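## Task

Inside the pantry cabinet is a foam block. Place it on the second level counting up from the cabinet floor (the floor is level one, not the lowest shelf board), then close the cabinet door. The robot must stay upright and level, and the block and door must remain in place without the robot holding them.

## Robot and tools

ROBOT. TidyBot++ is a single-arm mobile manipulator. Its base is 0.54 m long, 0.50 m wide and 0.38 m tall on four powered casters. On top sits one seven-joint arm with a two-finger gripper; the shoulder is 0.12 m ahead of the base centre and 0.68 m above the floor. Cameras: base_camera (644x364 pinhole) and wrist_camera (644x476 fisheye, looking along the hand). A calibration block gives K, distortion and T_world_to_cam for each, where "world" is the base frame; expect small errors, larger for the wrist camera.

FRAMES. Base frame: origin on the floor under the base centre, x forward, y left, z up. hand_pose is in this frame and marks the midpoint between the finger pads; its z axis runs along the fingers and the fingers close along its y axis. base_odometry is relative to where the base began the scene and counts wheel rotation, so slip looks like travel and drift builds up. Heading is positive to the left, range -3.142 to 3.142. base_tilt is in degrees, positive when leaning forward or right, with a fixed bias near 1 degree.

execute_actions. Argument actions: a list holding one action or none (none just reports state and images). Optional cameras: list of base_camera, wrist_camera or all; omitted/null/all gives both, [] gives none. An action may contain:
- base: exactly one relative offset, measured from the base position in the latest reported state. translate_m: metres, forward positive, -2 to 2. strafe_m: metres, left positive, -2 to 2. rotate_rad: radians, counter-clockwise from above positive, -6.3 to 6.3.
- joints: absolute targets by name, radians. joint_1_rad any angle (whole arm about vertical; positive is clockwise from above, opposite to rotate_rad). joint_2_rad -2.249 to 2.249 (shoulder). joint_3_rad any angle (upper-arm roll). joint_4_rad -2.579 to 2.579 (elbow). joint_5_rad any angle (forearm roll). joint_6_rad -2.099 to 2.099 (wrist). joint_7_rad any angle (hand roll; hand pointing down, positive is counter-clockwise from above, and at 1.57 the fingers open toward left and right). gripper_pos 0 (open) to 1 (closed), finger gap about 85 x (1 - gripper_pos) mm. Done tolerances: ±0.039 for joints 1-4, ±0.056 for 5-7, ±0.03 gripper. Any-angle joints take the short way; for big turns send steps below half a turn.
- speeds: caps for this action only. translate_m and strafe_m 0.05 to 0.5 m/s; rotate_rad 0.1 to 1.57 rad/s (defaults are the maxima).
All motions start together. An action runs at most 15 s; a base move needing over 8.667 s is refused. Unknown keys or out-of-range numbers refuse the call with no motion. Joints or base left out may still be pushing toward earlier targets.

wait: seconds, 0 to 10; commands nothing and returns state and images.
zoom_image: camera (base_camera or wrist_camera) and region [x0, y0, x1, y1] in pixels of that camera's newest full image, top-left origin, at most 504 by 504.
finished_scene: scene, the current scene's number. It is final, reports success and gives the next task. Call it only when the result is stable.

ARM GEOMETRY. Segments: upper arm 0.42 m, forearm 0.31 m, hand 0.31 m to the hand point. With joint_1_rad 0, joint_3_rad 3.14, joint_5_rad 0 (near the start pose) the arm moves in the vertical x-z plane. Tilt from vertical, forward positive: upper arm = joint_2_rad, forearm = joint_2_rad - joint_4_rad, hand = that minus joint_6_rad. Hand point offset from the shoulder: forward = sum of length x sin(tilt), up = sum of length x cos(tilt). A downward hand reaches at most about 0.94 m high, only near the base. Closed fingertips reach 20 mm beyond the hand point. The arm starts folded, hand down, poking up to 0.08 m ahead of the base, elbow up to 1.15 m high.

RESULTS. base_status and joint_status per motion: done; off_target (rested away from the target, may still push); contact_stop or time_out (target dropped, holds there); not_followed with a "joint command not followed" and "cause:" line when a self-collision check withheld arm targets (gripper still acts). Gripper done at 1 means empty; off_target means something is held. A blocked base may still say done. on_its_own lists uncommanded motion. motor_effort gives percent of max per motor, peak in brackets, noisy. ARM HIT flags hard contact of the arm with the base or itself. A torque sensor at its limit freezes the arm and gripper for 10 s and skips the call's rest (warnings: 56.7 N m joints 1-4, 29.4 N m joints 5-7). MOTOR HOT appears at 60 °C; OVER-TEMPERATURE FAULT at 75 °C lets the arm sink, with limit_stop_at_motor_heat in joint_status; resend targets. If a call reports a stop, the remaining calls in that reply are skipped. The pictures line names the returned images in order.

CAUTIONS. Friction leaves joints a little off target; fix by sending last command + (wanted - read). Never command a loaded joint to its current reading; the held load sags the arm. Do not drive while the arm is snagged on anything above about 0.8 m, and avoid hard horizontal pushes on a raised hand: the robot can tilt or tip. Retract the arm or back away to level it. A blocked base keeps shoving. Avoid drops, slams and hard collisions. While you think, the robot keeps holding its last command.

Each tool is called after "Request:" as a command line: name --argument value for each argument, lists and objects as JSON in quotes; but a table of rows of numbers goes row by row, as --pt "numbers of a row", without its own name.

## Session

Request:
execute_actions --actions '[]'

Scene clock: 0.00 s.
base_odometry: x=+0.000 y=+0.000 heading=+0.000 (m, m, rad; odometry frame)
base_tilt: forward=+0.7 right=+0.1 (deg)
base_status: not commanded
joint_positions: joint_1_rad=+0.051 joint_2_rad=-0.335 joint_3_rad=+3.125 joint_4_rad=-2.544 joint_5_rad=+0.019 joint_6_rad=-0.830 joint_7_rad=+1.604 gripper_pos=+0.000
joint_status: not commanded
motor_effort: joint_1_rad=-2 joint_2_rad=-2 joint_3_rad=+1 joint_4_rad=+14 joint_5_rad=+1 joint_6_rad=+2 joint_7_rad=+1 (%)
hand_pose: x=+0.2647 y=-0.0086 z=+0.5822 quat_wxyz=(+0.012, +0.999, +0.006, +0.051) (m; base frame)
pictures: base_camera, wrist_camera
Images, in order (width x height): base_camera 644x364, wrist_camera 644x476.

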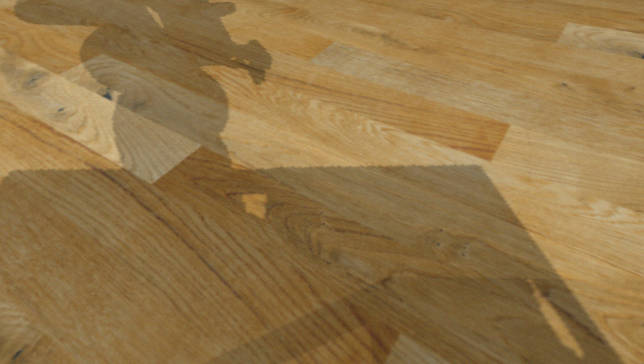

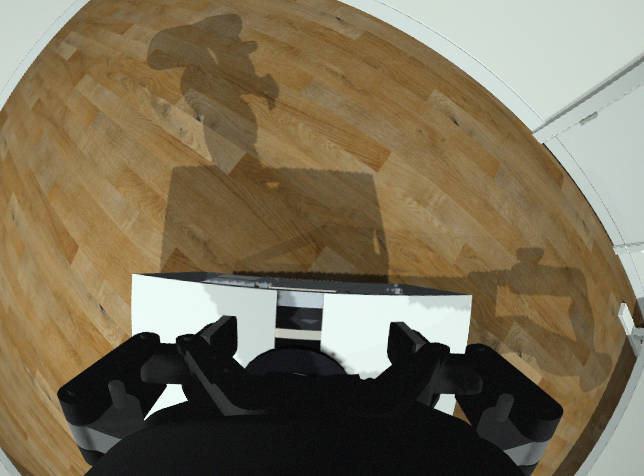

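Request:
execute_actions --actions '[{"joints":{"joint_6_rad":0.4},"base":{"rotate_rad":-1.2}}]'

Scene clock: 3.87 s.
base_odometry: x=+0.000 y=+0.000 heading=-1.199 (m, m, rad; odometry frame)
base_tilt: forward=+0.7 right=+0.1 (deg)
base_status: done
joint_positions: joint_1_rad=+0.051 joint_2_rad=-0.335 joint_3_rad=+3.125 joint_4_rad=-2.544 joint_5_rad=+0.019 joint_6_rad=+0.382 joint_7_rad=+1.604 gripper_pos=+0.000
joint_status: all done
motor_effort: joint_1_rad=-1(0) joint_2_rad=-6(7) joint_3_rad=+1(2) joint_4_rad=+20(20) joint_5_rad=+0(1) joint_6_rad=+9(8) joint_7_rad=+1(1) (%)
hand_pose: x=+0.5341 y=-0.0100 z=+0.8128 quat_wxyz=(+0.026, +0.792, +0.011, +0.610) (m; base frame)
pictures: base_camera, wrist_camera
camera_calibration (this result's frames):
wrist_camera: T_world_to_cam=[[0.0206145, -0.997603, 0.0660612, -0.0665059], [-0.242755, -0.0690923, -0.967624, 0.972334], [0.969869, 0.00391043, -0.243597, -0.183677], [0, 0, 0, 1]] pos_world=[0.415552, 0.00155261, 0.900504]
Images, in order (width x height): base_camera 644x364, wrist_camera 644x476.

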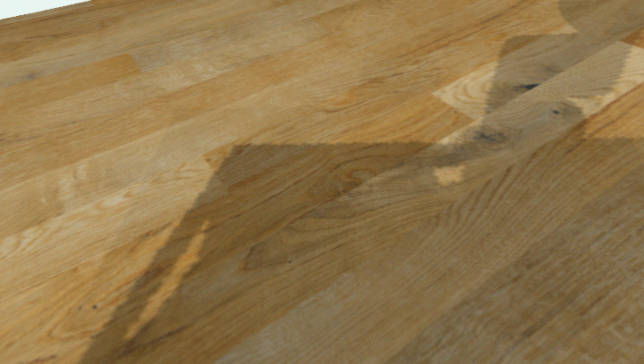

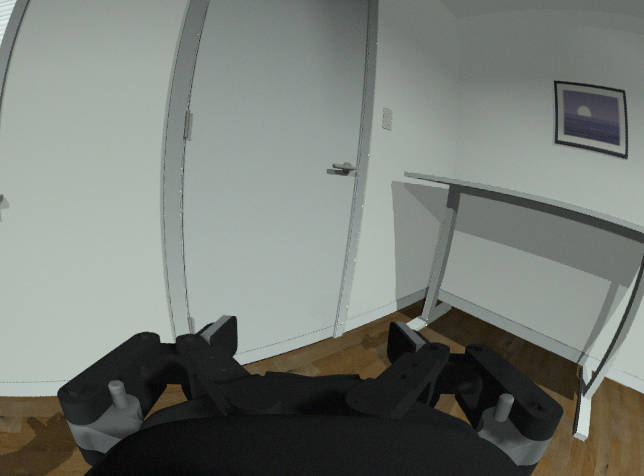

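Room doors. Keep looking.

Request:
execute_actions --actions '[{"base":{"rotate_rad":-2.0}}]' --cameras '["wrist_camera"]'

Request:
execute_actions --actions '[{"base":{"rotate_rad":-1.8}}]' --cameras '["wrist_camera"]'

Scene clock: 9.97 s.
base_odometry: x=+0.000 y=+0.000 heading=+3.084 (m, m, rad; odometry frame)
base_tilt: forward=+0.7 right=+0.1 (deg)
base_status: done
joint_positions: joint_1_rad=+0.051 joint_2_rad=-0.335 joint_3_rad=+3.125 joint_4_rad=-2.544 joint_5_rad=+0.019 joint_6_rad=+0.382 joint_7_rad=+1.604 gripper_pos=+0.000
joint_status: not commanded
motor_effort: joint_1_rad=-1(0) joint_2_rad=-7(7) joint_3_rad=+1(2) joint_4_rad=+20(20) joint_5_rad=+0(1) joint_6_rad=+9(9) joint_7_rad=+1(1) (%)
hand_pose: x=+0.5341 y=-0.0100 z=+0.8128 quat_wxyz=(+0.026, +0.792, +0.011, +0.610) (m; base frame)
pictures: wrist_camera
camera_calibration (this result's frames):
wrist_camera: T_world_to_cam=[[0.0206142, -0.997603, 0.066061, -0.0665056], [-0.242755, -0.069092, -0.967624, 0.972334], [0.969868, 0.00391016, -0.243598, -0.183676], [0, 0, 0, 1]] pos_world=[0.415552, 0.00155251, 0.900503]
Images, in order (width x height): wrist_camera 644x476.

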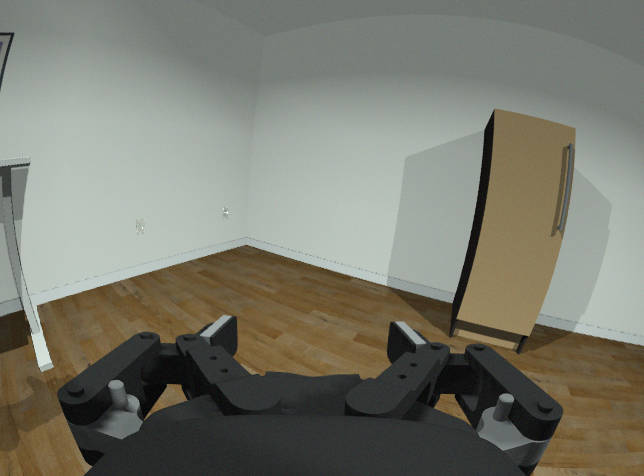

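Scene clock: 12.40 s.
base_odometry: x=+0.000 y=+0.000 heading=+1.285 (m, m, rad; odometry frame)
base_tilt: forward=+0.7 right=+0.1 (deg)
base_status: done
joint_positions: joint_1_rad=+0.051 joint_2_rad=-0.335 joint_3_rad=+3.125 joint_4_rad=-2.544 joint_5_rad=+0.019 joint_6_rad=+0.382 joint_7_rad=+1.604 gripper_pos=+0.000
joint_status: not commanded
motor_effort: joint_1_rad=-2(0) joint_2_rad=-7(8) joint_3_rad=+1(2) joint_4_rad=+20(20) joint_5_rad=+0(0) joint_6_rad=+9(9) joint_7_rad=+1(1) (%)
hand_pose: x=+0.5341 y=-0.0100 z=+0.8128 quat_wxyz=(+0.026, +0.792, +0.011, +0.610) (m; base frame)
pictures: wrist_camera
camera_calibration (this result's frames):
wrist_camera: T_world_to_cam=[[0.0206137, -0.997603, 0.0660609, -0.0665055], [-0.242756, -0.0690918, -0.967624, 0.972333], [0.969868, 0.00390968, -0.243598, -0.183676], [0, 0, 0, 1]] pos_world=[0.415552, 0.00155234, 0.900503]
Images, in order (width x height): wrist_camera 644x476.

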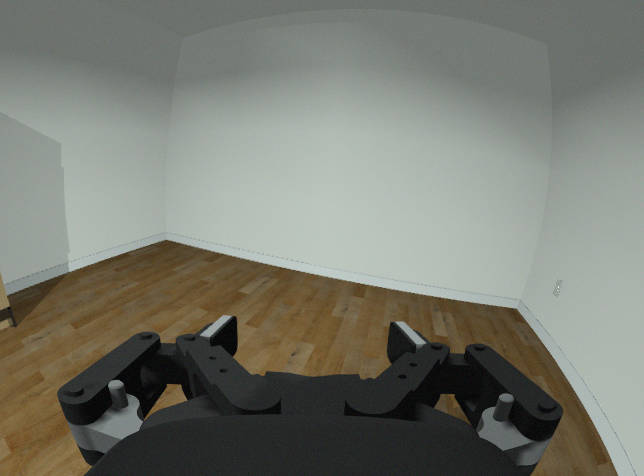

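Request:
execute_actions --actions '[{"base":{"rotate_rad":1.315}}]' --cameras '[]'

Request:
execute_actions --actions '[{"base":{"strafe_m":-0.5},"joints":{"joint_7_rad":0.0,"joint_1_rad":0}}]' --cameras '[]'

Request:
execute_actions --actions '[{"base":{"translate_m":0.8}}]'

Scene clock: 19.23 s.
base_odometry: x=+0.000 y=+0.000 heading=+2.599 (m, m, rad; odometry frame)
base_tilt: forward=+0.8 right=+0.1 (deg)
base_status: done
joint_positions: joint_1_rad=+0.051 joint_2_rad=-0.335 joint_3_rad=+3.125 joint_4_rad=-2.544 joint_5_rad=+0.019 joint_6_rad=+0.382 joint_7_rad=+1.604 gripper_pos=+0.000
joint_status: not commanded
motor_effort: joint_1_rad=-1(0) joint_2_rad=-7(7) joint_3_rad=+1(2) joint_4_rad=+20(20) joint_5_rad=+0(0) joint_6_rad=+9(9) joint_7_rad=+1(1) (%)
hand_pose: x=+0.5341 y=-0.0101 z=+0.8128 quat_wxyz=(+0.026, +0.792, +0.010, +0.610) (m; base frame)
pictures: none
No camera images: the call's "cameras" was empty. Leave "cameras" out to get every camera's image.

Scene clock: 21.60 s.
base_odometry: x=+0.257 y=+0.429 heading=+2.600 (m, m, rad; odometry frame)
base_tilt: forward=+0.7 right=+0.1 (deg)
base_status: done
joint_positions: joint_1_rad=+0.022 joint_2_rad=-0.335 joint_3_rad=+3.125 joint_4_rad=-2.544 joint_5_rad=+0.019 joint_6_rad=+0.382 joint_7_rad=+0.008 gripper_pos=+0.000
joint_status: all done
motor_effort: joint_1_rad=-2(0) joint_2_rad=-6(7) joint_3_rad=+1(2) joint_4_rad=+20(20) joint_5_rad=+1(0) joint_6_rad=+9(9) joint_7_rad=+1(1) (%)
hand_pose: x=+0.5342 y=+0.0018 z=+0.8128 quat_wxyz=(-0.426, +0.568, -0.552, +0.438) (m; base frame)
pictures: none
No camera images: the call's "cameras" was empty. Leave "cameras" out to get every camera's image.

Scene clock: 24.57 s.
base_odometry: x=-0.428 y=+0.842 heading=+2.600 (m, m, rad; odometry frame)
base_tilt: forward=+0.7 right=+0.1 (deg)
base_status: done
joint_positions: joint_1_rad=+0.021 joint_2_rad=-0.335 joint_3_rad=+3.125 joint_4_rad=-2.544 joint_5_rad=+0.019 joint_6_rad=+0.382 joint_7_rad=+0.008 gripper_pos=+0.000
joint_status: not commanded
motor_effort: joint_1_rad=-1(0) joint_2_rad=-6(9) joint_3_rad=+1(1) joint_4_rad=+20(21) joint_5_rad=+0(0) joint_6_rad=+9(9) joint_7_rad=+1(1) (%)
hand_pose: x=+0.5342 y=+0.0020 z=+0.8129 quat_wxyz=(-0.426, +0.568, -0.552, +0.438) (m; base frame)
pictures: base_camera, wrist_camera
camera_calibration (this result's frames):
wrist_camera: T_world_to_cam=[[-0.2237, -0.0504099, -0.973354, 0.91894], [-0.000571046, 0.998668, -0.0515897, 0.0971405], [0.974658, -0.0109848, -0.223431, -0.202737], [0, 0, 0, 1]] pos_world=[0.403221, -0.0529144, 0.854167]
Images, in order (width x height): base_camera 644x364, wrist_camera 644x476.

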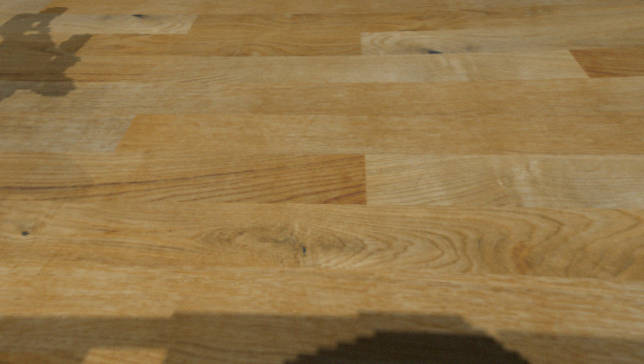

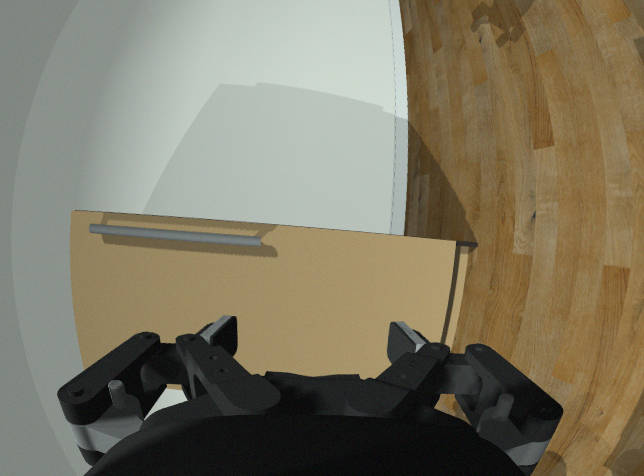

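Request:
execute_actions --actions '[{"base":{"translate_m":0.33},"joints":{"joint_7_rad":1.57,"joint_1_rad":-0.02,"joint_2_rad":-0.1,"joint_4_rad":-2.28,"joint_6_rad":0.61}}]' --cameras '[]'

Request:
execute_actions --actions '[{"base":{"strafe_m":-0.05}}]'

Scene clock: 29.53 s.
base_odometry: x=-0.711 y=+1.012 heading=+2.600 (m, m, rad; odometry frame)
base_tilt: forward=+0.8 right=+0.1 (deg)
base_status: done
joint_positions: joint_1_rad=+0.002 joint_2_rad=-0.114 joint_3_rad=+3.125 joint_4_rad=-2.295 joint_5_rad=+0.019 joint_6_rad=+0.572 joint_7_rad=+1.560 gripper_pos=+0.000
joint_status: all done
motor_effort: joint_1_rad=+0(2) joint_2_rad=-15(17) joint_3_rad=+1(1) joint_4_rad=+20(21) joint_5_rad=+0(1) joint_6_rad=+9(9) joint_7_rad=+1(1) (%)
hand_pose: x=+0.6396 y=+0.0125 z=+0.9079 quat_wxyz=(-0.006, +0.720, +0.012, +0.693) (m; base frame)
pictures: none
No camera images: the call's "cameras" was empty. Leave "cameras" out to get every camera's image.

Scene clock: 30.53 s.
base_odometry: x=-0.685 y=+1.055 heading=+2.600 (m, m, rad; odometry frame)
base_tilt: forward=+0.7 right=+0.1 (deg)
base_status: done
joint_positions: joint_1_rad=-0.003 joint_2_rad=-0.114 joint_3_rad=+3.125 joint_4_rad=-2.295 joint_5_rad=+0.019 joint_6_rad=+0.572 joint_7_rad=+1.560 gripper_pos=+0.000
joint_status: not commanded
motor_effort: joint_1_rad=-1(0) joint_2_rad=-15(17) joint_3_rad=+1(2) joint_4_rad=+20(21) joint_5_rad=+0(1) joint_6_rad=+9(9) joint_7_rad=+1(1) (%)
hand_pose: x=+0.6395 y=+0.0149 z=+0.9079 quat_wxyz=(-0.008, +0.720, +0.013, +0.694) (m; base frame)
pictures: base_camera, wrist_camera
camera_calibration (this result's frames):
wrist_camera: T_world_to_cam=[[0.0610573, -0.997768, 0.027044, -0.0405528], [-0.0242617, -0.0285701, -0.999297, 0.980109], [0.997839, 0.0603582, -0.0259519, -0.479197], [0, 0, 0, 1]] pos_world=[0.504417, 0.016463, 0.968081]
Images, in order (width x height): base_camera 644x364, wrist_camera 644x476.

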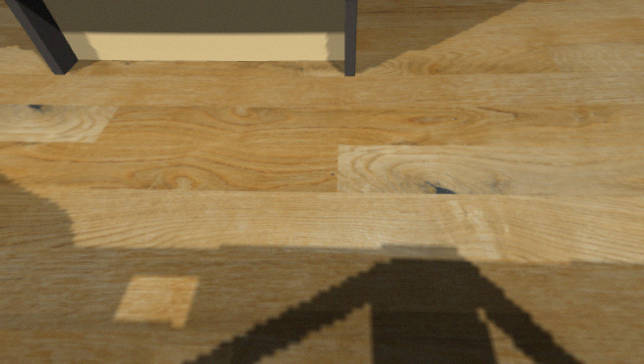

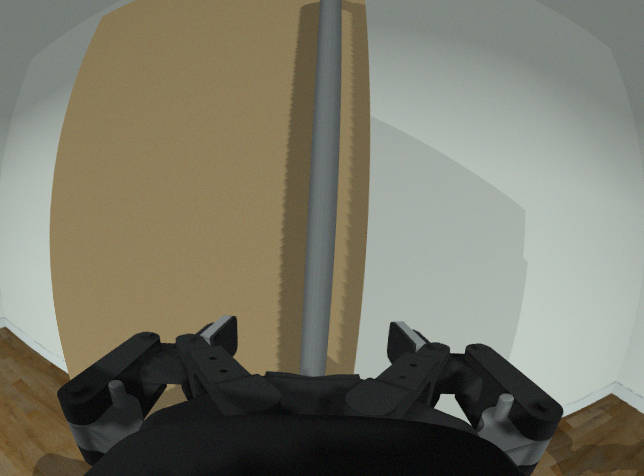

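Request:
execute_actions --actions '[{"base":{"translate_m":0.08}}]' --cameras '[]'

Request:
execute_actions --actions '[{"joints":{"gripper_pos":1}}]'

Request:
execute_actions --actions '[{"base":{"translate_m":-0.15},"speeds":{"translate_m":0.08}}]'

Scene clock: 35.60 s.
base_odometry: x=-0.754 y=+1.096 heading=+2.600 (m, m, rad; odometry frame)
base_tilt: forward=+0.7 right=+0.1 (deg)
base_status: done
joint_positions: joint_1_rad=-0.003 joint_2_rad=-0.108 joint_3_rad=+3.125 joint_4_rad=-2.294 joint_5_rad=+0.019 joint_6_rad=+0.573 joint_7_rad=+1.560 gripper_pos=+0.000
joint_status: not commanded
motor_effort: joint_1_rad=-1(1) joint_2_rad=-15(19) joint_3_rad=+1(1) joint_4_rad=+20(21) joint_5_rad=+0(0) joint_6_rad=+9(10) joint_7_rad=+1(1) (%)
hand_pose: x=+0.6411 y=+0.0150 z=+0.9054 quat_wxyz=(-0.008, +0.722, +0.013, +0.692) (m; base frame)
pictures: none
No camera images: the call's "cameras" was empty. Leave "cameras" out to get every camera's image.

Scene clock: 36.70 s.
base_odometry: x=-0.753 y=+1.096 heading=+2.600 (m, m, rad; odometry frame)
base_tilt: forward=+0.7 right=+0.1 (deg)
base_status: not commanded
joint_positions: joint_1_rad=-0.007 joint_2_rad=-0.109 joint_3_rad=+3.126 joint_4_rad=-2.295 joint_5_rad=+0.019 joint_6_rad=+0.573 joint_7_rad=+1.560 gripper_pos=+0.791
joint_status: gripper_pos off_target (ended at +0.791, target +1.000)
motor_effort: joint_1_rad=-3(4) joint_2_rad=-14(15) joint_3_rad=-1(5) joint_4_rad=+22(28) joint_5_rad=+1(3) joint_6_rad=+10(11) joint_7_rad=+2(2) (%)
hand_pose: x=+0.6404 y=+0.0167 z=+0.9055 quat_wxyz=(-0.009, +0.722, +0.014, +0.692) (m; base frame)
pictures: base_camera, wrist_camera
camera_calibration (this result's frames):
wrist_camera: T_world_to_cam=[[0.0645579, -0.997553, 0.0268305, -0.0408442], [-0.0284654, -0.0287165, -0.999182, 0.980313], [0.997508, 0.0637414, -0.0302497, -0.476194], [0, 0, 0, 1]] pos_world=[0.505549, 0.0177602, 0.966202]
Images, in order (width x height): base_camera 644x364, wrist_camera 644x476.

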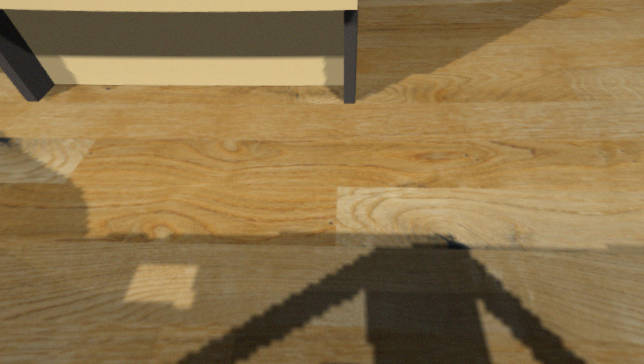

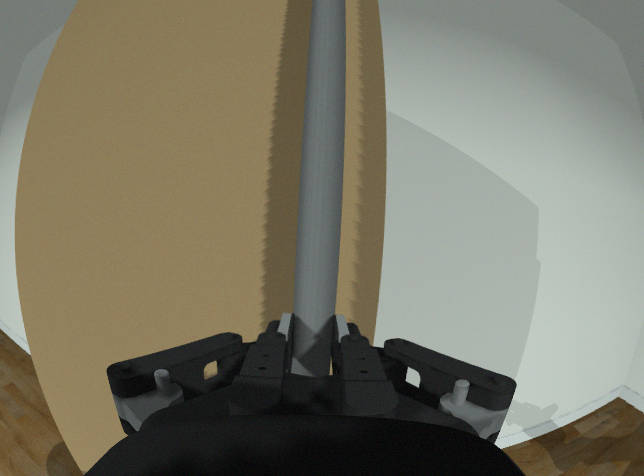

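Scene clock: 39.10 s.
base_odometry: x=-0.625 y=+1.019 heading=+2.600 (m, m, rad; odometry frame)
base_tilt: forward=+0.7 right=+0.1 (deg)
base_status: done
joint_positions: joint_1_rad=-0.018 joint_2_rad=-0.106 joint_3_rad=+3.126 joint_4_rad=-2.287 joint_5_rad=+0.019 joint_6_rad=+0.573 joint_7_rad=+1.560 gripper_pos=+0.999
joint_status: not commanded
on_its_own: gripper_pos moved +0.208 to your old target +1.000
motor_effort: joint_1_rad=-1(3) joint_2_rad=-15(21) joint_3_rad=+1(4) joint_4_rad=+20(32) joint_5_rad=+0(2) joint_6_rad=+9(11) joint_7_rad=+1(2) (%)
hand_pose: x=+0.6424 y=+0.0229 z=+0.9084 quat_wxyz=(-0.013, +0.720, +0.019, +0.694) (m; base frame)
pictures: base_camera, wrist_camera
camera_calibration (this result's frames):
wrist_camera: T_world_to_cam=[[0.0761612, -0.99673, 0.0269942, -0.0424859], [-0.022956, -0.0288185, -0.999321, 0.980078], [0.996831, 0.0754898, -0.0250758, -0.483023], [0, 0, 0, 1]] pos_world=[0.507227, 0.0223607, 0.968447]
Images, in order (width x height): base_camera 644x364, wrist_camera 644x476.

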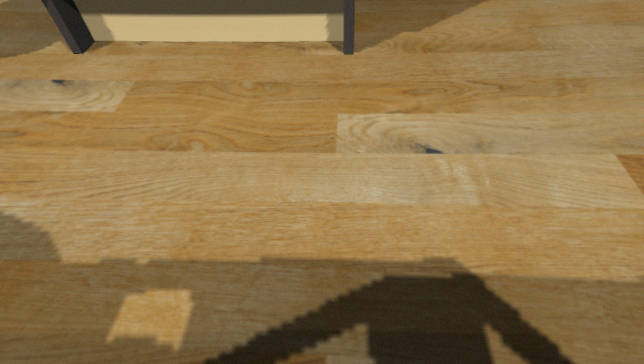

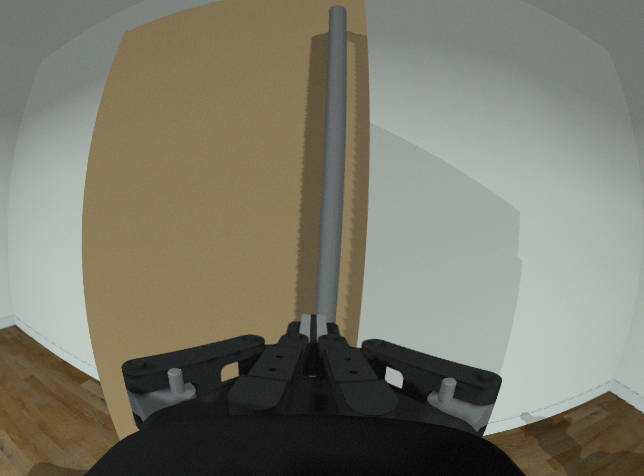

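Request:
execute_actions --actions '[{"joints":{"gripper_pos":0}}]' --cameras '[]'

Request:
execute_actions --actions '[{"base":{"translate_m":0.185},"speeds":{"translate_m":0.15}}]' --cameras '["wrist_camera"]'

Request:
execute_actions --actions '[{"joints":{"gripper_pos":1}}]' --cameras '[]'

Request:
execute_actions --actions '[{"base":{"translate_m":-0.15},"speeds":{"translate_m":0.06}}]'

Scene clock: 41.80 s.
base_odometry: x=-0.625 y=+1.019 heading=+2.600 (m, m, rad; odometry frame)
base_tilt: forward=+0.7 right=+0.1 (deg)
base_status: not commanded
joint_positions: joint_1_rad=-0.018 joint_2_rad=-0.106 joint_3_rad=+3.126 joint_4_rad=-2.287 joint_5_rad=+0.019 joint_6_rad=+0.573 joint_7_rad=+1.560 gripper_pos=+0.000
joint_status: all done
motor_effort: joint_1_rad=-1(2) joint_2_rad=-15(16) joint_3_rad=+1(1) joint_4_rad=+20(20) joint_5_rad=+0(0) joint_6_rad=+9(9) joint_7_rad=+1(1) (%)
hand_pose: x=+0.6424 y=+0.0229 z=+0.9084 quat_wxyz=(-0.013, +0.720, +0.019, +0.694) (m; base frame)
pictures: none
No camera images: the call's "cameras" was empty. Leave "cameras" out to get every camera's image.

Scene clock: 43.70 s.
base_odometry: x=-0.783 y=+1.115 heading=+2.600 (m, m, rad; odometry frame)
base_tilt: forward=+0.8 right=+0.1 (deg)
base_status: done
joint_positions: joint_1_rad=-0.018 joint_2_rad=-0.106 joint_3_rad=+3.126 joint_4_rad=-2.287 joint_5_rad=+0.019 joint_6_rad=+0.573 joint_7_rad=+1.560 gripper_pos=+0.000
joint_status: not commanded
motor_effort: joint_1_rad=-1(2) joint_2_rad=-15(19) joint_3_rad=+1(1) joint_4_rad=+21(21) joint_5_rad=+0(0) joint_6_rad=+9(9) joint_7_rad=+1(1) (%)
hand_pose: x=+0.6424 y=+0.0229 z=+0.9084 quat_wxyz=(-0.013, +0.720, +0.019, +0.694) (m; base frame)
pictures: wrist_camera
camera_calibration (this result's frames):
wrist_camera: T_world_to_cam=[[0.0761634, -0.99673, 0.0269898, -0.0424833], [-0.0230215, -0.0288191, -0.99932, 0.98008], [0.99683, 0.0754902, -0.0251412, -0.482984], [0, 0, 0, 1]] pos_world=[0.507251, 0.0223612, 0.968417]
Images, in order (width x height): wrist_camera 644x476.

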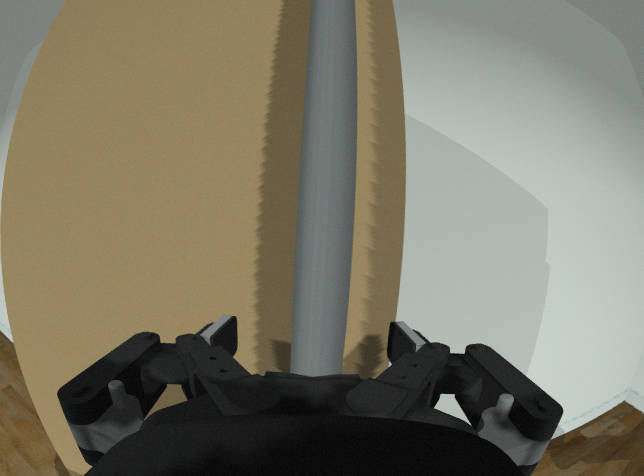

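Scene clock: 44.80 s.
base_odometry: x=-0.783 y=+1.115 heading=+2.600 (m, m, rad; odometry frame)
base_tilt: forward=+0.8 right=+0.1 (deg)
base_status: not commanded
joint_positions: joint_1_rad=-0.016 joint_2_rad=-0.106 joint_3_rad=+3.128 joint_4_rad=-2.288 joint_5_rad=+0.019 joint_6_rad=+0.573 joint_7_rad=+1.560 gripper_pos=+0.746
joint_status: gripper_pos off_target (ended at +0.746, target +1.000)
motor_effort: joint_1_rad=+1(9) joint_2_rad=-13(16) joint_3_rad=+3(6) joint_4_rad=+23(26) joint_5_rad=+0(5) joint_6_rad=+10(11) joint_7_rad=+2(2) (%)
hand_pose: x=+0.6424 y=+0.0204 z=+0.9084 quat_wxyz=(-0.012, +0.720, +0.017, +0.694) (m; base frame)
pictures: none
No camera images: the call's "cameras" was empty. Leave "cameras" out to get every camera's image.

Scene clock: 47.80 s.
base_odometry: x=-0.655 y=+1.037 heading=+2.600 (m, m, rad; odometry frame)
base_tilt: forward=+0.7 right=+0.1 (deg)
base_status: done
joint_positions: joint_1_rad=-0.054 joint_2_rad=-0.091 joint_3_rad=+3.090 joint_4_rad=-2.274 joint_5_rad=+0.019 joint_6_rad=+0.575 joint_7_rad=+1.560 gripper_pos=+0.748
joint_status: not commanded
motor_effort: joint_1_rad=+4(9) joint_2_rad=-22(22) joint_3_rad=+5(10) joint_4_rad=+16(23) joint_5_rad=+0(3) joint_6_rad=+9(11) joint_7_rad=+3(3) (%)
hand_pose: x=+0.6449 y=+0.0614 z=+0.9085 quat_wxyz=(-0.037, +0.719, +0.045, +0.693) (m; base frame)
pictures: base_camera, wrist_camera
camera_calibration (this result's frames):
wrist_camera: T_world_to_cam=[[0.147004, -0.988688, 0.0297722, -0.0529554], [-0.0206483, -0.03316, -0.999237, 0.980023], [0.98892, 0.146277, -0.0252894, -0.487486], [0, 0, 0, 1]] pos_world=[0.510105, 0.051449, 0.968523]
Images, in order (width x height): base_camera 644x364, wrist_camera 644x476.

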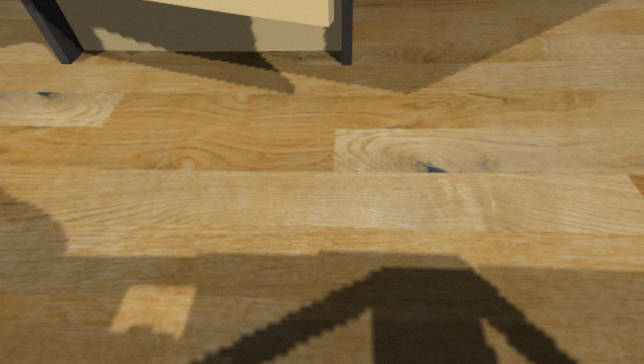

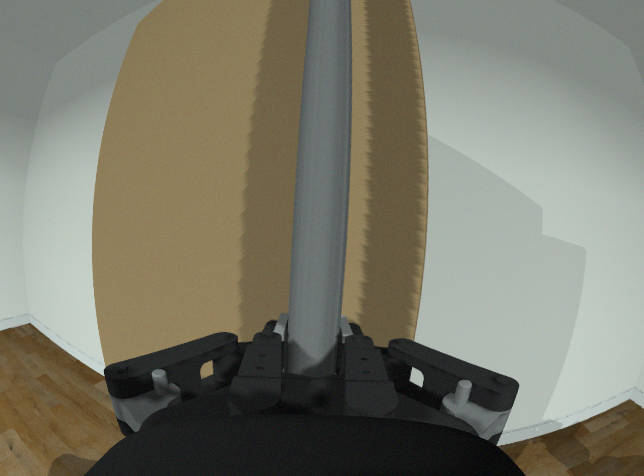

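Request:
execute_actions --actions '[{"base":{"strafe_m":0.07},"speeds":{"strafe_m":0.06}}]' --cameras '[]'

Request:
execute_actions --actions '[{"base":{"translate_m":-0.13},"speeds":{"translate_m":0.07}}]' --cameras '[]'

Request:
execute_actions --actions '[{"base":{"strafe_m":0.12},"speeds":{"strafe_m":0.07}}]' --cameras '[]'

Request:
execute_actions --actions '[{"base":{"translate_m":-0.09},"speeds":{"translate_m":0.07}}]'

Scene clock: 51.43 s.
base_odometry: x=-0.691 y=+0.977 heading=+2.601 (m, m, rad; odometry frame)
base_tilt: forward=+0.7 right=+0.1 (deg)
base_status: done
joint_positions: joint_1_rad=+0.012 joint_2_rad=-0.091 joint_3_rad=+3.159 joint_4_rad=-2.275 joint_5_rad=+0.019 joint_6_rad=+0.575 joint_7_rad=+1.560 gripper_pos=+0.748
joint_status: not commanded
motor_effort: joint_1_rad=-6(12) joint_2_rad=-14(21) joint_3_rad=-5(9) joint_4_rad=+22(24) joint_5_rad=+3(4) joint_6_rad=+10(11) joint_7_rad=+2(3) (%)
hand_pose: x=+0.6489 y=-0.0113 z=+0.9083 quat_wxyz=(+0.008, +0.720, -0.006, +0.694) (m; base frame)
pictures: none
No camera images: the call's "cameras" was empty. Leave "cameras" out to get every camera's image.

Scene clock: 53.93 s.
base_odometry: x=-0.580 y=+0.911 heading=+2.601 (m, m, rad; odometry frame)
base_tilt: forward=+0.7 right=+0.1 (deg)
base_status: done
joint_positions: joint_1_rad=-0.067 joint_2_rad=-0.077 joint_3_rad=+3.081 joint_4_rad=-2.262 joint_5_rad=+0.019 joint_6_rad=+0.577 joint_7_rad=+1.560 gripper_pos=+0.751
joint_status: not commanded
motor_effort: joint_1_rad=+7(11) joint_2_rad=-24(26) joint_3_rad=+8(12) joint_4_rad=+14(23) joint_5_rad=-2(4) joint_6_rad=+9(11) joint_7_rad=+3(3) (%)
hand_pose: x=+0.6486 y=+0.0739 z=+0.9085 quat_wxyz=(-0.045, +0.718, +0.053, +0.692) (m; base frame)
pictures: none
No camera images: the call's "cameras" was empty. Leave "cameras" out to get every camera's image.

Scene clock: 56.17 s.
base_odometry: x=-0.641 y=+0.808 heading=+2.601 (m, m, rad; odometry frame)
base_tilt: forward=+0.7 right=+0.1 (deg)
base_status: done
joint_positions: joint_1_rad=+0.037 joint_2_rad=-0.116 joint_3_rad=+3.181 joint_4_rad=-2.299 joint_5_rad=+0.015 joint_6_rad=+0.577 joint_7_rad=+1.560 gripper_pos=+0.751
joint_status: not commanded
motor_effort: joint_1_rad=-12(15) joint_2_rad=-8(24) joint_3_rad=-9(13) joint_4_rad=+27(29) joint_5_rad=+4(6) joint_6_rad=+10(11) joint_7_rad=+1(3) (%)
hand_pose: x=+0.6380 y=-0.0365 z=+0.9082 quat_wxyz=(+0.022, +0.719, -0.025, +0.694) (m; base frame)
pictures: none
No camera images: the call's "cameras" was empty. Leave "cameras" out to get every camera's image.

Scene clock: 58.10 s.
base_odometry: x=-0.564 y=+0.761 heading=+2.601 (m, m, rad; odometry frame)
base_tilt: forward=+0.8 right=+0.1 (deg)
base_status: done
joint_positions: joint_1_rad=-0.046 joint_2_rad=-0.069 joint_3_rad=+3.101 joint_4_rad=-2.255 joint_5_rad=+0.015 joint_6_rad=+0.578 joint_7_rad=+1.560 gripper_pos=+0.753
joint_status: not commanded
motor_effort: joint_1_rad=+3(11) joint_2_rad=-23(28) joint_3_rad=+5(9) joint_4_rad=+13(25) joint_5_rad=+0(4) joint_6_rad=+9(11) joint_7_rad=+3(3) (%)
hand_pose: x=+0.6549 y=+0.0509 z=+0.9085 quat_wxyz=(-0.031, +0.719, +0.036, +0.693) (m; base frame)
pictures: base_camera, wrist_camera
camera_calibration (this result's frames):
wrist_camera: T_world_to_cam=[[0.125552, -0.991782, 0.0246084, -0.0459766], [-0.0219569, -0.0275764, -0.999379, 0.980586], [0.991844, 0.124934, -0.0252387, -0.496691], [0, 0, 0, 1]] pos_world=[0.519943, 0.0434959, 0.968572]
Images, in order (width x height): base_camera 644x364, wrist_camera 644x476.

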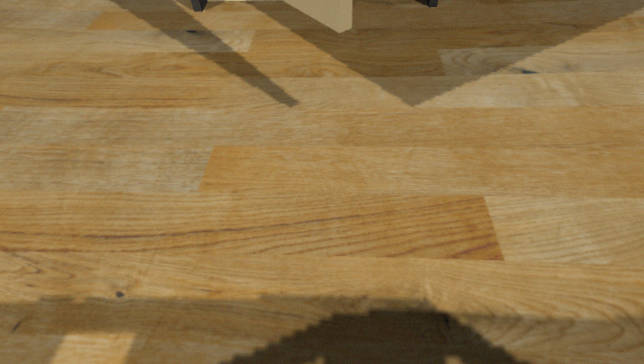

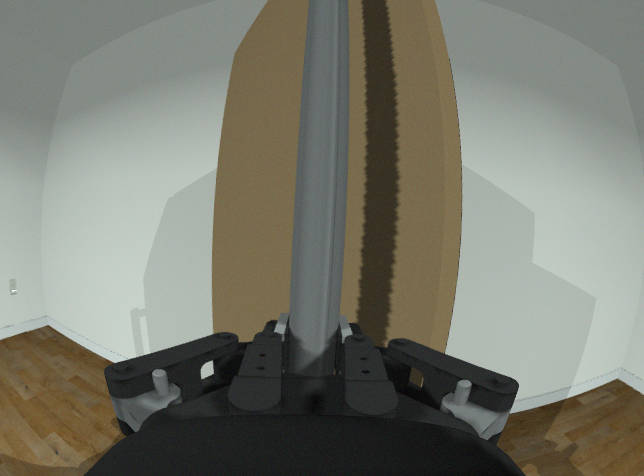

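Request:
execute_actions --actions '[{"joints":{"gripper_pos":0}}]' --cameras '[]'

Request:
execute_actions --actions '[{"base":{"translate_m":-0.15}}]' --cameras '[]'

Request:
execute_actions --actions '[{"base":{"strafe_m":-0.17},"joints":{"gripper_pos":1,"joint_1_rad":0,"joint_3_rad":3.14}}]' --cameras '[]'

Request:
execute_actions --actions '[{"base":{"translate_m":0.3}}]' --cameras '["wrist_camera"]'

Request:
execute_actions --actions '[{"base":{"strafe_m":0.36},"speeds":{"strafe_m":0.12}}]'

Scene clock: 62.43 s.
base_odometry: x=-0.564 y=+0.761 heading=+2.601 (m, m, rad; odometry frame)
base_tilt: forward=+0.7 right=+0.1 (deg)
base_status: not commanded
joint_positions: joint_1_rad=-0.037 joint_2_rad=-0.091 joint_3_rad=+3.112 joint_4_rad=-2.275 joint_5_rad=+0.015 joint_6_rad=+0.578 joint_7_rad=+1.560 gripper_pos=+0.000
joint_status: all done
motor_effort: joint_1_rad=-1(4) joint_2_rad=-16(25) joint_3_rad=+1(5) joint_4_rad=+20(21) joint_5_rad=+0(3) joint_6_rad=+9(9) joint_7_rad=+1(3) (%)
hand_pose: x=+0.6471 y=+0.0397 z=+0.9089 quat_wxyz=(-0.024, +0.719, +0.028, +0.694) (m; base frame)
pictures: none
No camera images: the call's "cameras" was empty. Leave "cameras" out to get every camera's image.

Scene clock: 63.90 s.
base_odometry: x=-0.435 y=+0.684 heading=+2.601 (m, m, rad; odometry frame)
base_tilt: forward=+0.8 right=+0.1 (deg)
base_status: done
joint_positions: joint_1_rad=-0.037 joint_2_rad=-0.095 joint_3_rad=+3.112 joint_4_rad=-2.275 joint_5_rad=+0.015 joint_6_rad=+0.578 joint_7_rad=+1.560 gripper_pos=+0.000
joint_status: not commanded
motor_effort: joint_1_rad=-1(0) joint_2_rad=-16(19) joint_3_rad=+1(1) joint_4_rad=+20(21) joint_5_rad=+0(0) joint_6_rad=+9(9) joint_7_rad=+1(1) (%)
hand_pose: x=+0.6463 y=+0.0396 z=+0.9109 quat_wxyz=(-0.024, +0.718, +0.028, +0.695) (m; base frame)
pictures: none
No camera images: the call's "cameras" was empty. Leave "cameras" out to get every camera's image.

Scene clock: 65.43 s.
base_odometry: x=-0.348 y=+0.830 heading=+2.600 (m, m, rad; odometry frame)
base_tilt: forward=+0.8 right=+0.1 (deg)
base_status: done
joint_positions: joint_1_rad=-0.014 joint_2_rad=-0.095 joint_3_rad=+3.131 joint_4_rad=-2.275 joint_5_rad=+0.015 joint_6_rad=+0.578 joint_7_rad=+1.560 gripper_pos=+0.999
joint_status: all done
motor_effort: joint_1_rad=-1(1) joint_2_rad=-16(16) joint_3_rad=+1(2) joint_4_rad=+20(20) joint_5_rad=+0(0) joint_6_rad=+9(9) joint_7_rad=+1(1) (%)
hand_pose: x=+0.6477 y=+0.0171 z=+0.9109 quat_wxyz=(-0.010, +0.718, +0.013, +0.696) (m; base frame)
pictures: none
No camera images: the call's "cameras" was empty. Leave "cameras" out to get every camera's image.

Scene clock: 67.37 s.
base_odometry: x=-0.605 y=+0.984 heading=+2.600 (m, m, rad; odometry frame)
base_tilt: forward=+0.8 right=+0.1 (deg)
base_status: done
joint_positions: joint_1_rad=-0.014 joint_2_rad=-0.095 joint_3_rad=+3.131 joint_4_rad=-2.275 joint_5_rad=+0.015 joint_6_rad=+0.578 joint_7_rad=+1.560 gripper_pos=+0.999
joint_status: not commanded
motor_effort: joint_1_rad=-1(1) joint_2_rad=-16(19) joint_3_rad=+0(1) joint_4_rad=+20(21) joint_5_rad=+0(0) joint_6_rad=+9(10) joint_7_rad=+1(1) (%)
hand_pose: x=+0.6477 y=+0.0171 z=+0.9108 quat_wxyz=(-0.010, +0.718, +0.013, +0.696) (m; base frame)
pictures: wrist_camera
camera_calibration (this result's frames):
wrist_camera: T_world_to_cam=[[0.064076, -0.997678, 0.0230803, -0.0373201], [-0.0179667, -0.0242774, -0.999544, 0.979358], [0.997783, 0.0636321, -0.0194806, -0.493347], [0, 0, 0, 1]] pos_world=[0.512241, 0.0179355, 0.970162]
Images, in order (width x height): wrist_camera 644x476.

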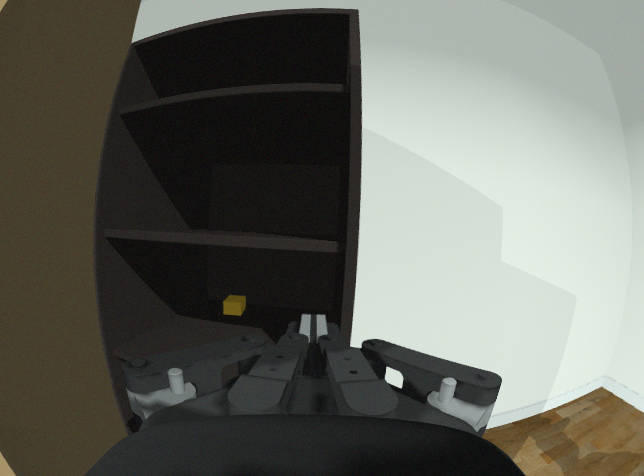

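Scene clock: 71.00 s.
base_odometry: x=-0.790 y=+0.676 heading=+2.600 (m, m, rad; odometry frame)
base_tilt: forward=+0.7 right=+0.2 (deg)
base_status: done
joint_positions: joint_1_rad=+0.199 joint_2_rad=-0.201 joint_3_rad=+3.338 joint_4_rad=-2.365 joint_5_rad=-0.075 joint_6_rad=+0.590 joint_7_rad=+1.560 gripper_pos=+0.999
joint_status: not commanded
motor_effort: joint_1_rad=-38(40) joint_2_rad=+9(18) joint_3_rad=-35(38) joint_4_rad=+40(42) joint_5_rad=+18(20) joint_6_rad=+7(10) joint_7_rad=+6(7) (%)
hand_pose: x=+0.5648 y=-0.2063 z=+0.9147 quat_wxyz=(+0.112, +0.685, -0.191, +0.694) (m; base frame)
pictures: base_camera, wrist_camera
camera_calibration (this result's frames):
wrist_camera: T_world_to_cam=[[-0.390676, -0.915998, -0.0912131, 0.123317], [0.040483, 0.0818953, -0.995818, 0.961769], [0.919638, -0.392735, 0.00508786, -0.468845], [0, 0, 0, 1]] pos_world=[0.440409, -0.149938, 0.97138]
Images, in order (width x height): base_camera 644x364, wrist_camera 644x476.

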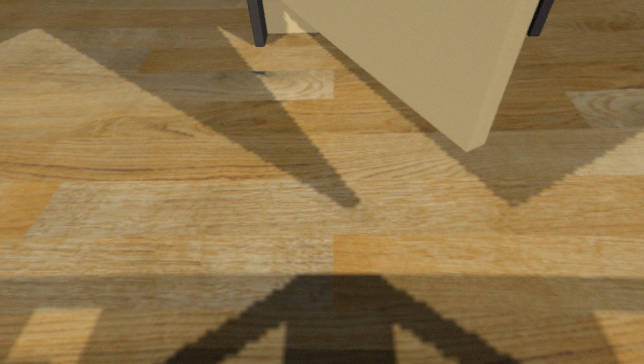

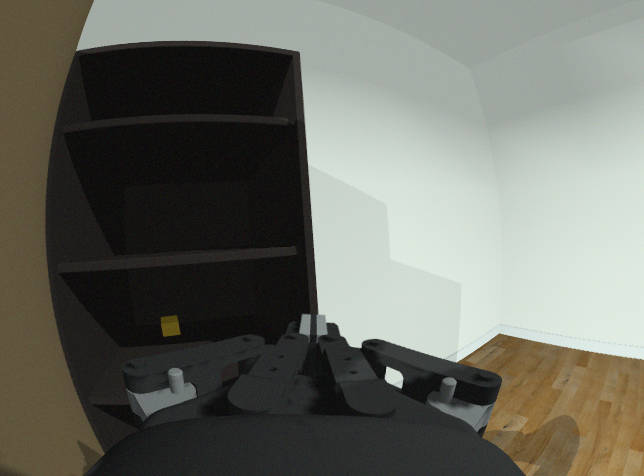

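Request:
execute_actions --actions '[{"base":{"strafe_m":-0.25},"speeds":{"strafe_m":0.2}}]'

Scene clock: 74.47 s.
base_odometry: x=-0.661 y=+0.891 heading=+2.600 (m, m, rad; odometry frame)
base_tilt: forward=+0.8 right=+0.1 (deg)
base_status: done
joint_positions: joint_1_rad=+0.010 joint_2_rad=-0.119 joint_3_rad=+3.143 joint_4_rad=-2.297 joint_5_rad=-0.017 joint_6_rad=+0.591 joint_7_rad=+1.560 gripper_pos=+0.999
joint_status: not commanded
motor_effort: joint_1_rad=-1(38) joint_2_rad=-15(16) joint_3_rad=+1(36) joint_4_rad=+20(46) joint_5_rad=+0(19) joint_6_rad=+9(10) joint_7_rad=+1(7) (%)
hand_pose: x=+0.6383 y=-0.0071 z=+0.9152 quat_wxyz=(-0.002, +0.713, -0.016, +0.701) (m; base frame)
pictures: base_camera, wrist_camera
camera_calibration (this result's frames):
wrist_camera: T_world_to_cam=[[0.010557, -0.999935, -0.00429963, -0.00180204], [-0.00321036, 0.00426595, -0.999986, 0.974139], [0.999939, 0.0105707, -0.00316511, -0.498991], [0, 0, 0, 1]] pos_world=[0.502107, -0.000682873, 0.972538]
Images, in order (width x height): base_camera 644x364, wrist_camera 644x476.

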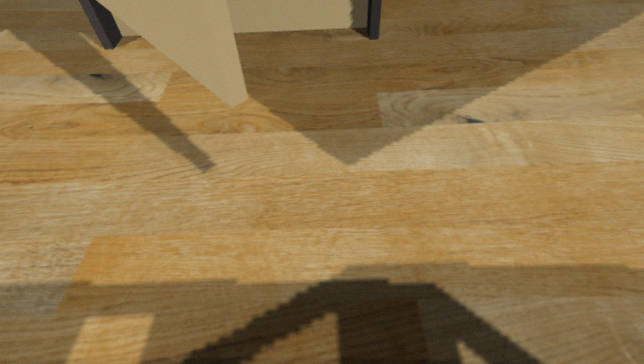

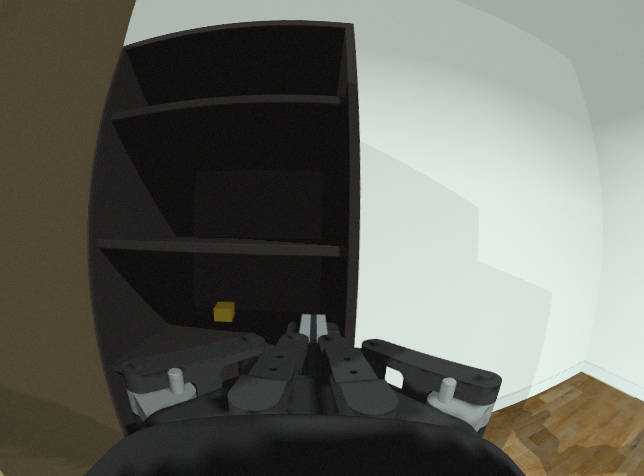

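Request:
execute_actions --actions '[{"base":{"strafe_m":-0.2},"joints":{"joint_1_rad":0,"joint_2_rad":-0.335,"joint_4_rad":-2.544,"joint_6_rad":-0.83,"joint_3_rad":3.14,"joint_5_rad":0,"gripper_pos":0}}]' --cameras '[]'

Request:
execute_actions --actions '[{"base":{"translate_m":0.42},"speeds":{"translate_m":0.3}}]'

Request:
execute_actions --actions '[{"base":{"strafe_m":0.45},"speeds":{"strafe_m":0.12}}]'

Scene clock: 79.63 s.
base_odometry: x=-0.557 y=+1.062 heading=+2.599 (m, m, rad; odometry frame)
base_tilt: forward=+0.7 right=+0.1 (deg)
base_status: done
joint_positions: joint_1_rad=+0.009 joint_2_rad=-0.313 joint_3_rad=+3.143 joint_4_rad=-2.535 joint_5_rad=-0.017 joint_6_rad=-0.811 joint_7_rad=+1.560 gripper_pos=+0.000
joint_status: all done
motor_effort: joint_1_rad=-1(2) joint_2_rad=-3(15) joint_3_rad=+1(2) joint_4_rad=+15(20) joint_5_rad=+0(0) joint_6_rad=+2(9) joint_7_rad=+1(1) (%)
hand_pose: x=+0.2732 y=+0.0035 z=+0.5820 quat_wxyz=(-0.007, +0.998, -0.016, +0.054) (m; base frame)
pictures: none
No camera images: the call's "cameras" was empty. Leave "cameras" out to get every camera's image.

Scene clock: 82.00 s.
base_odometry: x=-0.917 y=+1.279 heading=+2.599 (m, m, rad; odometry frame)
base_tilt: forward=+0.7 right=+0.1 (deg)
base_status: done
joint_positions: joint_1_rad=+0.009 joint_2_rad=-0.316 joint_3_rad=+3.143 joint_4_rad=-2.535 joint_5_rad=-0.017 joint_6_rad=-0.811 joint_7_rad=+1.560 gripper_pos=+0.000
joint_status: not commanded
motor_effort: joint_1_rad=-1(1) joint_2_rad=-2(4) joint_3_rad=+1(1) joint_4_rad=+15(16) joint_5_rad=+1(0) joint_6_rad=+2(3) joint_7_rad=+1(1) (%)
hand_pose: x=+0.2735 y=+0.0035 z=+0.5825 quat_wxyz=(-0.007, +0.998, -0.016, +0.056) (m; base frame)
pictures: base_camera, wrist_camera
camera_calibration (this result's frames):
wrist_camera: T_world_to_cam=[[-0.00726509, -0.999048, -0.0430051, 0.0387033], [-0.992192, 0.0125568, -0.124089, 0.400488], [0.124511, 0.0417678, -0.991339, 0.679556], [0, 0, 0, 1]] pos_world=[0.31303, 0.00525412, 0.72503]
Images, in order (width x height): base_camera 644x364, wrist_camera 644x476.

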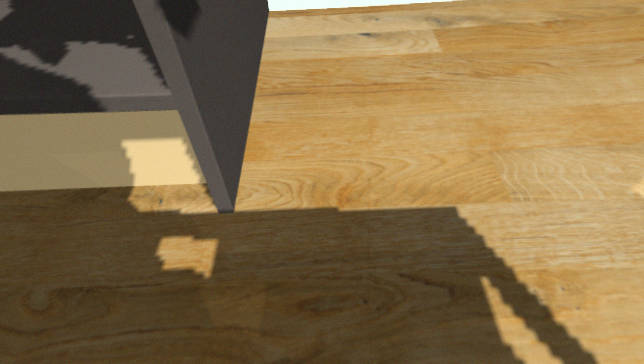

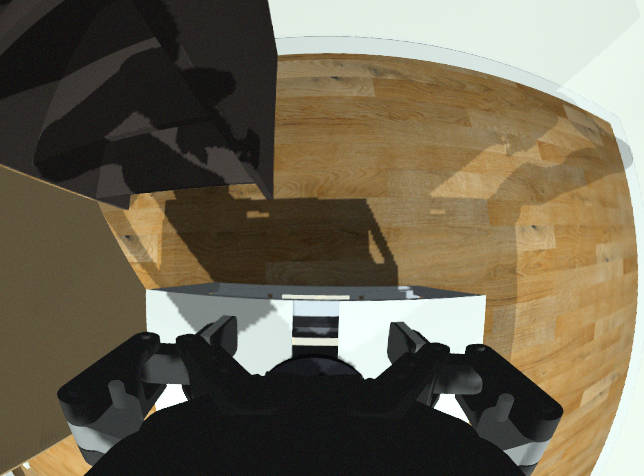

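Scene clock: 86.33 s.
base_odometry: x=-1.150 y=+0.894 heading=+2.599 (m, m, rad; odometry frame)
base_tilt: forward=+0.7 right=+0.1 (deg)
base_status: done
joint_positions: joint_1_rad=+0.009 joint_2_rad=-0.316 joint_3_rad=+3.142 joint_4_rad=-2.535 joint_5_rad=-0.016 joint_6_rad=-0.811 joint_7_rad=+1.560 gripper_pos=+0.000
joint_status: not commanded
motor_effort: joint_1_rad=-1(1) joint_2_rad=-2(4) joint_3_rad=+1(3) joint_4_rad=+15(16) joint_5_rad=+1(2) joint_6_rad=+3(3) joint_7_rad=+1(1) (%)
hand_pose: x=+0.2735 y=+0.0035 z=+0.5826 quat_wxyz=(-0.006, +0.998, -0.016, +0.056) (m; base frame)
pictures: base_camera, wrist_camera
camera_calibration (this result's frames):
wrist_camera: T_world_to_cam=[[-0.00649567, -0.999071, -0.0426048, 0.038259], [-0.992137, 0.0117642, -0.124604, 0.400827], [0.124989, 0.0414604, -0.991291, 0.679469], [0, 0, 0, 1]] pos_world=[0.312998, 0.00533698, 0.725127]
Images, in order (width x height): base_camera 644x364, wrist_camera 644x476.

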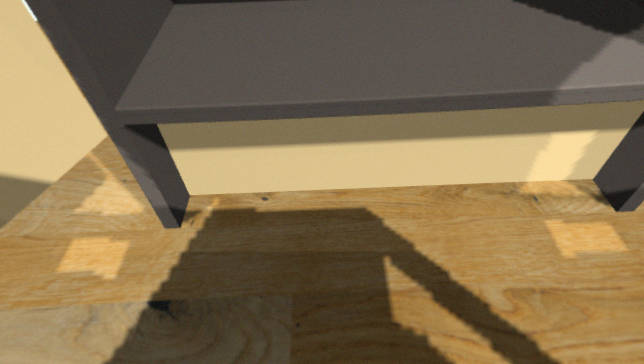

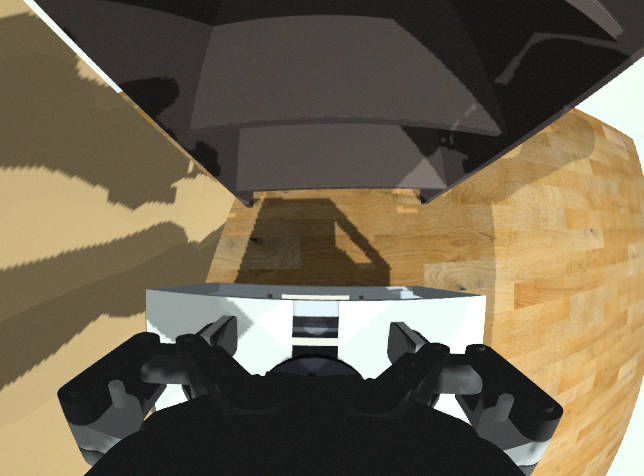

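Request:
execute_actions --actions '[{"base":{"translate_m":-0.4},"joints":{"joint_6_rad":0.4}}]'

Scene clock: 91.07 s.
base_odometry: x=-0.807 y=+0.687 heading=+2.598 (m, m, rad; odometry frame)
base_tilt: forward=+0.7 right=+0.1 (deg)
base_status: done
joint_positions: joint_1_rad=+0.009 joint_2_rad=-0.325 joint_3_rad=+3.142 joint_4_rad=-2.537 joint_5_rad=-0.016 joint_6_rad=+0.381 joint_7_rad=+1.560 gripper_pos=+0.000
joint_status: all done
motor_effort: joint_1_rad=-1(1) joint_2_rad=-7(7) joint_3_rad=+1(1) joint_4_rad=+19(21) joint_5_rad=+0(0) joint_6_rad=+9(9) joint_7_rad=+1(1) (%)
hand_pose: x=+0.5375 y=-0.0048 z=+0.8124 quat_wxyz=(-0.003, +0.793, -0.016, +0.609) (m; base frame)
pictures: base_camera, wrist_camera
camera_calibration (this result's frames):
wrist_camera: T_world_to_cam=[[0.0123707, -0.999857, -0.0115244, 0.00608455], [-0.244857, 0.00814526, -0.969525, 0.976155], [0.96948, 0.0148155, -0.244722, -0.185918], [0, 0, 0, 1]] pos_world=[0.419187, 0.00088711, 0.900979]
Images, in order (width x height): base_camera 644x364, wrist_camera 644x476.

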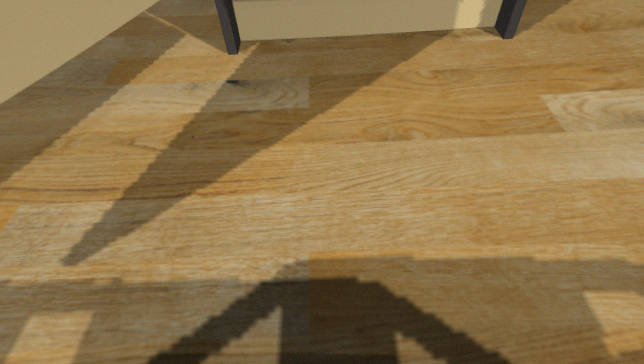

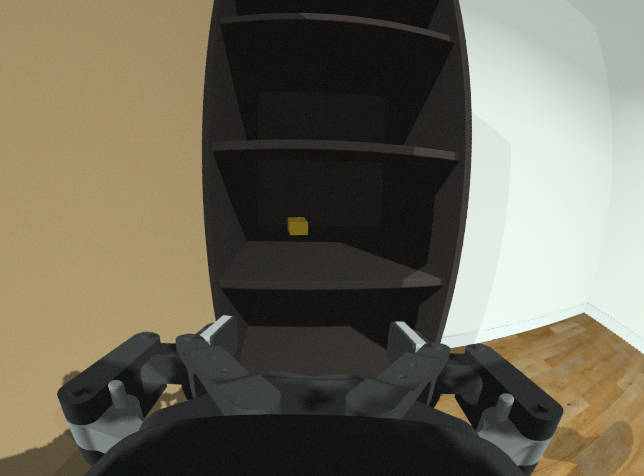

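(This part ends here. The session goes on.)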